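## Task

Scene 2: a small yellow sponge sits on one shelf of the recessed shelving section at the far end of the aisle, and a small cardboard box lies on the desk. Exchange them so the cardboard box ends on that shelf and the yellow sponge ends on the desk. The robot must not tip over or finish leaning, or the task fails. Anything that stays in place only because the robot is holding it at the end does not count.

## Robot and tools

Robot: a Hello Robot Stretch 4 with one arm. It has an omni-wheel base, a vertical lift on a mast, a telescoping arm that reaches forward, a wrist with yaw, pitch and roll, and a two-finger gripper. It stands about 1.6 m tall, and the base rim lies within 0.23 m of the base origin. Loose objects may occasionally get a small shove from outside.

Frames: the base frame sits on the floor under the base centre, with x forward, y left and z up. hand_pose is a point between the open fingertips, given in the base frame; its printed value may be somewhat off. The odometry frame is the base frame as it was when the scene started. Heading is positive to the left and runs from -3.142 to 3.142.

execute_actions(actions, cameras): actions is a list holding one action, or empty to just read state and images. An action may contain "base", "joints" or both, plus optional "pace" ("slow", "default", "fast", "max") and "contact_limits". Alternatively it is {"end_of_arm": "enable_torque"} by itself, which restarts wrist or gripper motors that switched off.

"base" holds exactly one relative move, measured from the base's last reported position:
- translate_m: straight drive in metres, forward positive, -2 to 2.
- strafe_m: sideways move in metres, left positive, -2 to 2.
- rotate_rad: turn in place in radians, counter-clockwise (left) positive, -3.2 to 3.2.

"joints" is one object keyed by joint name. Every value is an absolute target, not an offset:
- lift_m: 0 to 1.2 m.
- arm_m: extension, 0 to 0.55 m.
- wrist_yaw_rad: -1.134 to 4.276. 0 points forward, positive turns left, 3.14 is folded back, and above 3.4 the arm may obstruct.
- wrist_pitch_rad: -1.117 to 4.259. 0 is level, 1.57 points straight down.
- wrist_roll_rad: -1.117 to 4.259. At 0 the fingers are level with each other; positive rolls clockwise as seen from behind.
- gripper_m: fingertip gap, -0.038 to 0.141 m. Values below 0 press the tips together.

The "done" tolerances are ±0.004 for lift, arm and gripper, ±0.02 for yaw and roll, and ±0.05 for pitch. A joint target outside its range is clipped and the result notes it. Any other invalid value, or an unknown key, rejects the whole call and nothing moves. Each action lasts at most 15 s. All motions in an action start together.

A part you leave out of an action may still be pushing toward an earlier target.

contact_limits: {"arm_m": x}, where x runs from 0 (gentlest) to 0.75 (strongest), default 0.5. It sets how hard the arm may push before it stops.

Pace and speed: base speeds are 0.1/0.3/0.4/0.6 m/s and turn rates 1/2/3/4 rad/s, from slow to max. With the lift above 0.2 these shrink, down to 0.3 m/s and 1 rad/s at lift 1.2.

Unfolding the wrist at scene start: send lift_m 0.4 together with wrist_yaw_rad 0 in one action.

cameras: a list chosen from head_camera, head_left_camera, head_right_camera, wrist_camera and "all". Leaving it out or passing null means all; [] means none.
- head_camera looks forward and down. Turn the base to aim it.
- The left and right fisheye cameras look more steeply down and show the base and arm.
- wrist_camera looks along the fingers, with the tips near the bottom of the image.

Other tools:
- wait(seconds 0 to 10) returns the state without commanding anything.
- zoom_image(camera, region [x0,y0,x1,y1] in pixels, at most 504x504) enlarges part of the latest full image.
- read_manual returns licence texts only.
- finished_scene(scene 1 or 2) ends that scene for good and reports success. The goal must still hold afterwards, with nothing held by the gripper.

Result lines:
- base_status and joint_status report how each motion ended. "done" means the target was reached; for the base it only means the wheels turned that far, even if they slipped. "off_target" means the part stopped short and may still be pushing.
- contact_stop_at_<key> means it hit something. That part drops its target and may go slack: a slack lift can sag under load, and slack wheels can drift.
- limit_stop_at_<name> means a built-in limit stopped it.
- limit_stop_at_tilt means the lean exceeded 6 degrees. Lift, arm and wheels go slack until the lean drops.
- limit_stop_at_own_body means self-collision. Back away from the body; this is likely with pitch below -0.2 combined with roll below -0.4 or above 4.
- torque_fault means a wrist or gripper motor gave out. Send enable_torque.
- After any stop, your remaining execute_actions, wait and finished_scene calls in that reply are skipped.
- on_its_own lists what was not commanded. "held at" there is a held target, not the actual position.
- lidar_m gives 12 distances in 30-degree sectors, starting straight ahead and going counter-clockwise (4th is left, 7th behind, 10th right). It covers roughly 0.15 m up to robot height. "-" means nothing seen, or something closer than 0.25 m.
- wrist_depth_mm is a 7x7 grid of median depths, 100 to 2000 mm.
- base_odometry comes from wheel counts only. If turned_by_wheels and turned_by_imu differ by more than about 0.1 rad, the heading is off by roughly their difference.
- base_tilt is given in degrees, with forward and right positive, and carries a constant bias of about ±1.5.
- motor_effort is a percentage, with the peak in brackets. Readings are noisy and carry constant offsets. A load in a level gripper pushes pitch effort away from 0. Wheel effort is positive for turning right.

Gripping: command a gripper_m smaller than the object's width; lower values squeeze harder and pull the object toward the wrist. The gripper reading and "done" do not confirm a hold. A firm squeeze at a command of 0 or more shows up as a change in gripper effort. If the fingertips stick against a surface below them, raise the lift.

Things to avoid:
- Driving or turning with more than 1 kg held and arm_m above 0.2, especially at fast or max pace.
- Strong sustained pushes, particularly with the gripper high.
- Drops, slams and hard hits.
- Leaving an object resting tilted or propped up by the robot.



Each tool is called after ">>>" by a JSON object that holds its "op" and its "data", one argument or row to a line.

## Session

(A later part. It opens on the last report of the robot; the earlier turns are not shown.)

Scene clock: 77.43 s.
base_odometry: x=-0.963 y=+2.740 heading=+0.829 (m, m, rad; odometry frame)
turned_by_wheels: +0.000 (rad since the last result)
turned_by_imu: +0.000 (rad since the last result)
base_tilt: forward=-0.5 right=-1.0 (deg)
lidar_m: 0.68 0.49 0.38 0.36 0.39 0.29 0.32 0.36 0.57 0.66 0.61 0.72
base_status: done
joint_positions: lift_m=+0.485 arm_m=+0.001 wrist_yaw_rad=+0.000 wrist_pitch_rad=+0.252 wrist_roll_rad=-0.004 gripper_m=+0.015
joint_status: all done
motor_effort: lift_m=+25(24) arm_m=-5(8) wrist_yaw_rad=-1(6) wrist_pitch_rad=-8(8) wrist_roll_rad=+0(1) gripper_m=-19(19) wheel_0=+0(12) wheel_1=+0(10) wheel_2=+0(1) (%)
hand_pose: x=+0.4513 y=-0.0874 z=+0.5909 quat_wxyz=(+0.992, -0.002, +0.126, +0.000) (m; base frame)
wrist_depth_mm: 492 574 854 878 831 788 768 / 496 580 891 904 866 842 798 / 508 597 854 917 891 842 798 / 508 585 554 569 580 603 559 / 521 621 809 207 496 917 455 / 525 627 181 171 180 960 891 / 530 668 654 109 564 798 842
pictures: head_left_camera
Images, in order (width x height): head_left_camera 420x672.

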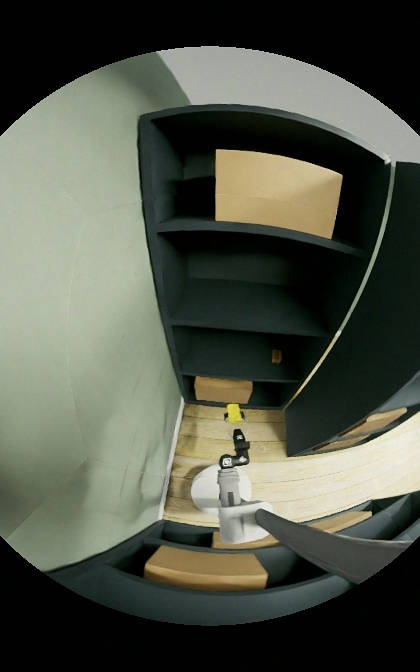

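>>> {"op": "execute_actions", "data": {
  "actions": [
    {"base":{"rotate_rad":-1.78},"joints":{"lift_m":0.3},"pace":"fast"}
  ],
  "cameras": ["head_camera"]
}}

Scene clock: 80.60 s.
base_odometry: x=-0.963 y=+2.741 heading=-0.951 (m, m, rad; odometry frame)
turned_by_wheels: -1.780 (rad since the last result)
turned_by_imu: -1.781 (rad since the last result)
base_tilt: forward=-0.6 right=-0.9 (deg)
lidar_m: 1.21 0.59 0.70 0.70 0.61 0.43 0.38 0.40 0.32 0.30 0.35 0.45
base_status: done
joint_positions: lift_m=+0.300 arm_m=+0.001 wrist_yaw_rad=+0.000 wrist_pitch_rad=+0.252 wrist_roll_rad=-0.004 gripper_m=+0.015
joint_status: all done
motor_effort: lift_m=+16(22) arm_m=-5(5) wrist_yaw_rad=-1(2) wrist_pitch_rad=-6(6) wrist_roll_rad=+0(0) gripper_m=-15(21) wheel_0=+1(8) wheel_1=-1(7) wheel_2=-1(11) (%)
hand_pose: x=+0.4513 y=-0.0874 z=+0.4065 quat_wxyz=(+0.992, -0.002, +0.126, +0.000) (m; base frame)
wrist_depth_mm: 554 798 - - 1078 1060 1008 / 603 1078 - - 1138 1098 397 / 1042 1160 - - 1138 1160 1025 / 609 842 1576 1708 1229 654 559 / 574 842 1118 208 854 549 410 / 597 699 181 171 180 508 355 / 609 661 715 108 691 539 359
pictures: head_camera
Images, in order (width x height): head_camera 420x560.

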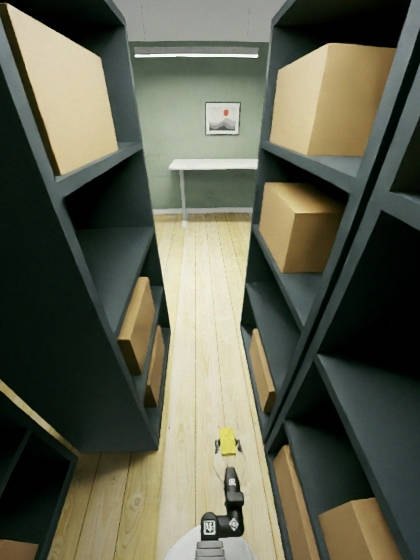

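>>> {"op": "execute_actions", "data": {
  "actions": [
    {"base":{"translate_m":0.93},"pace":"max"}
  ],
  "cameras": ["head_camera"]
}}

Scene clock: 84.70 s.
base_odometry: x=-0.423 y=+1.984 heading=-0.951 (m, m, rad; odometry frame)
turned_by_wheels: +0.000 (rad since the last result)
turned_by_imu: +0.001 (rad since the last result)
base_tilt: forward=-0.6 right=-1.0 (deg)
lidar_m: 2.61 0.45 0.28 0.27 0.30 0.38 1.30 0.41 0.31 0.28 0.30 0.42
base_status: done
joint_positions: lift_m=+0.300 arm_m=+0.001 wrist_yaw_rad=+0.000 wrist_pitch_rad=+0.252 wrist_roll_rad=-0.004 gripper_m=+0.015
joint_status: not commanded
motor_effort: lift_m=+17(17) arm_m=-5(5) wrist_yaw_rad=-1(1) wrist_pitch_rad=-6(4) wrist_roll_rad=+0(0) gripper_m=-19(16) wheel_0=+0(8) wheel_1=-1(6) wheel_2=+2(14) (%)
hand_pose: x=+0.4512 y=-0.0874 z=+0.4065 quat_wxyz=(+0.992, -0.002, +0.126, +0.000) (m; base frame)
wrist_depth_mm: - - - - - - - / - - - - - - - / - - - - - - - / 1618 1661 1756 1756 1863 1863 1808 / 1138 1138 1205 207 1229 1182 1182 / 854 831 182 171 180 904 569 / 707 691 723 108 732 691 315
pictures: head_camera
Images, in order (width x height): head_camera 420x560.

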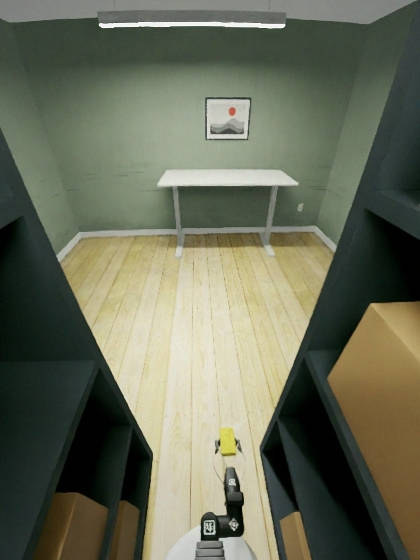

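>>> {"op": "execute_actions", "data": {
  "actions": [
    {"base":{"translate_m":1.95},"joints":{"lift_m":0.905,"arm_m":0.44},"pace":"max"}
  ],
  "cameras": []
}}

>>> {"op": "execute_actions", "data": {
  "actions": [
    {"joints":{"lift_m":0.875}}
  ],
  "cameras": ["wrist_camera","head_camera"]
}}

Scene clock: 91.40 s.
base_odometry: x=+0.711 y=+0.397 heading=-0.951 (m, m, rad; odometry frame)
turned_by_wheels: +0.000 (rad since the last result)
turned_by_imu: +0.002 (rad since the last result)
base_tilt: forward=-0.6 right=-0.9 (deg)
lidar_m: 0.64 0.70 2.01 1.88 1.98 1.48 1.44 1.45 1.90 1.80 0.99 0.70
base_status: done
joint_positions: lift_m=+0.905 arm_m=+0.439 wrist_yaw_rad=+0.000 wrist_pitch_rad=+0.252 wrist_roll_rad=-0.004 gripper_m=+0.015
joint_status: all done
motor_effort: lift_m=+23(28) arm_m=+5(9) wrist_yaw_rad=-1(0) wrist_pitch_rad=-5(10) wrist_roll_rad=-1(0) gripper_m=-17(21) wheel_0=+0(8) wheel_1=+0(7) wheel_2=+1(14) (%)
hand_pose: x=+0.8894 y=-0.0874 z=+1.0110 quat_wxyz=(+0.992, -0.002, +0.126, +0.000) (m; base frame)
wrist_depth_mm: 723 723 732 723 732 723 723 / 759 768 759 759 759 768 750 / 788 788 788 798 788 788 788 / 544 554 564 574 580 597 603 / 373 379 384 206 389 397 399 / 281 272 182 171 180 298 297 / 230 224 232 108 236 225 246
pictures: none
No camera images: the call's "cameras" was empty. Leave "cameras" out to get every camera's image.

Scene clock: 92.33 s.
base_odometry: x=+0.711 y=+0.397 heading=-0.951 (m, m, rad; odometry frame)
turned_by_wheels: +0.000 (rad since the last result)
turned_by_imu: +0.000 (rad since the last result)
base_tilt: forward=-0.6 right=-1.0 (deg)
lidar_m: 0.62 0.70 2.00 1.89 1.98 1.48 1.43 1.46 1.91 1.76 0.96 0.69
base_status: not commanded
joint_positions: lift_m=+0.875 arm_m=+0.439 wrist_yaw_rad=+0.000 wrist_pitch_rad=+0.252 wrist_roll_rad=-0.004 gripper_m=+0.015
joint_status: all done
motor_effort: lift_m=+16(22) arm_m=+5(5) wrist_yaw_rad=-1(1) wrist_pitch_rad=-6(6) wrist_roll_rad=-1(0) gripper_m=-19(19) wheel_0=+0(0) wheel_1=+0(0) wheel_2=+1(1) (%)
hand_pose: x=+0.8894 y=-0.0874 z=+0.9816 quat_wxyz=(+0.992, -0.002, +0.126, +0.000) (m; base frame)
wrist_depth_mm: 723 723 732 723 732 723 723 / 759 750 759 768 759 759 750 / 768 778 778 788 788 778 788 / 452 459 466 473 488 492 504 / 307 310 314 207 325 327 330 / 232 224 181 172 180 244 245 / 190 186 191 108 194 187 198
pictures: head_camera, wrist_camera
Images, in order (width x height): head_camera 420x560, wrist_camera 616x392.

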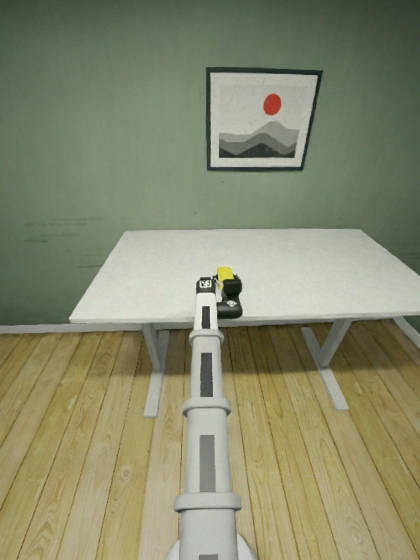

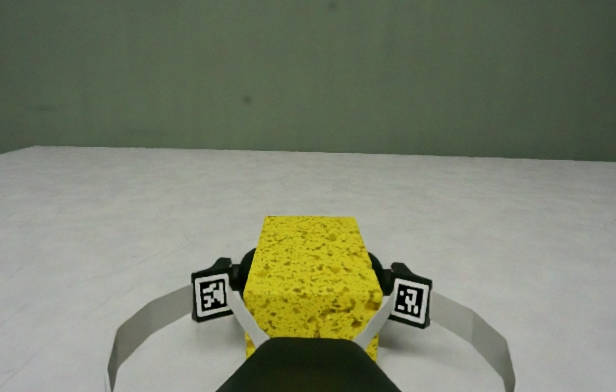

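>>> {"op": "execute_actions", "data": {
  "actions": [
    {"joints":{"lift_m":0.871,"gripper_m":0.105}}
  ],
  "cameras": []
}}

>>> {"op": "execute_actions", "data": {
  "actions": [
    {"joints":{"arm_m":0.28,"lift_m":0.88,"gripper_m":0.13},"pace":"fast"}
  ],
  "cameras": ["wrist_camera"]
}}

Scene clock: 96.47 s.
base_odometry: x=+0.711 y=+0.397 heading=-0.951 (m, m, rad; odometry frame)
turned_by_wheels: +0.000 (rad since the last result)
turned_by_imu: +0.001 (rad since the last result)
base_tilt: forward=-0.6 right=-1.0 (deg)
lidar_m: 0.63 0.71 1.99 1.88 1.97 1.48 1.41 1.46 1.93 1.79 1.01 0.70
base_status: not commanded
joint_positions: lift_m=+0.871 arm_m=+0.439 wrist_yaw_rad=+0.000 wrist_pitch_rad=+0.252 wrist_roll_rad=-0.004 gripper_m=+0.105
joint_status: all done
motor_effort: lift_m=+16(17) arm_m=+5(5) wrist_yaw_rad=-1(1) wrist_pitch_rad=-5(7) wrist_roll_rad=+0(0) gripper_m=+0(17) wheel_0=+0(0) wheel_1=+0(0) wheel_2=+1(1) (%)
hand_pose: x=+0.8894 y=-0.0874 z=+0.9777 quat_wxyz=(+0.992, -0.002, +0.126, +0.000) (m; base frame)
wrist_depth_mm: 723 732 715 732 732 732 723 / 759 759 750 768 759 750 759 / 788 778 768 768 788 778 778 / 436 449 452 462 469 480 492 / 298 304 306 208 297 320 320 / 225 220 195 182 190 227 237 / 185 180 186 109 190 185 194
pictures: none
No camera images: the call's "cameras" was empty. Leave "cameras" out to get every camera's image.

Scene clock: 97.80 s.
base_odometry: x=+0.711 y=+0.397 heading=-0.951 (m, m, rad; odometry frame)
turned_by_wheels: +0.000 (rad since the last result)
turned_by_imu: +0.000 (rad since the last result)
base_tilt: forward=-0.6 right=-0.9 (deg)
lidar_m: 0.66 0.70 2.00 1.88 1.96 1.45 1.45 1.45 1.90 1.79 1.00 0.71
base_status: not commanded
joint_positions: lift_m=+0.880 arm_m=+0.281 wrist_yaw_rad=+0.000 wrist_pitch_rad=+0.252 wrist_roll_rad=-0.004 gripper_m=+0.130
joint_status: all done
motor_effort: lift_m=+24(24) arm_m=-5(5) wrist_yaw_rad=+0(1) wrist_pitch_rad=-7(8) wrist_roll_rad=+0(0) gripper_m=+1(0) wheel_0=+0(0) wheel_1=+0(0) wheel_2=+1(1) (%)
hand_pose: x=+0.7312 y=-0.0875 z=+0.9859 quat_wxyz=(+0.992, -0.002, +0.126, +0.000) (m; base frame)
wrist_depth_mm: 878 866 878 878 866 878 878 / 917 904 904 917 917 904 904 / 946 891 917 917 931 931 946 / 462 473 484 342 500 512 517 / 317 322 325 332 336 338 340 / 239 232 227 250 229 229 253 / 196 194 199 108 205 202 206
pictures: wrist_camera
Images, in order (width x height): wrist_camera 616x392.

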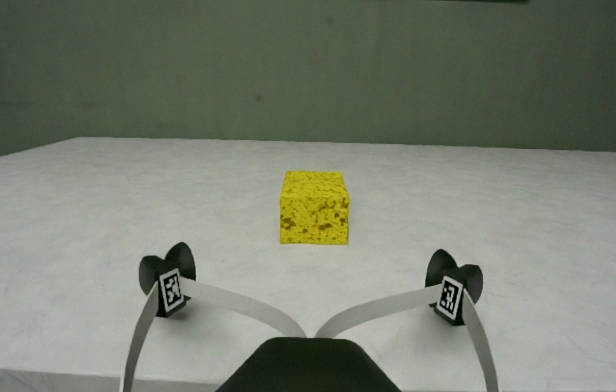

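>>> {"op": "finished_scene", "data": {
  "scene": 2
}}

The scene is finished: the task was done.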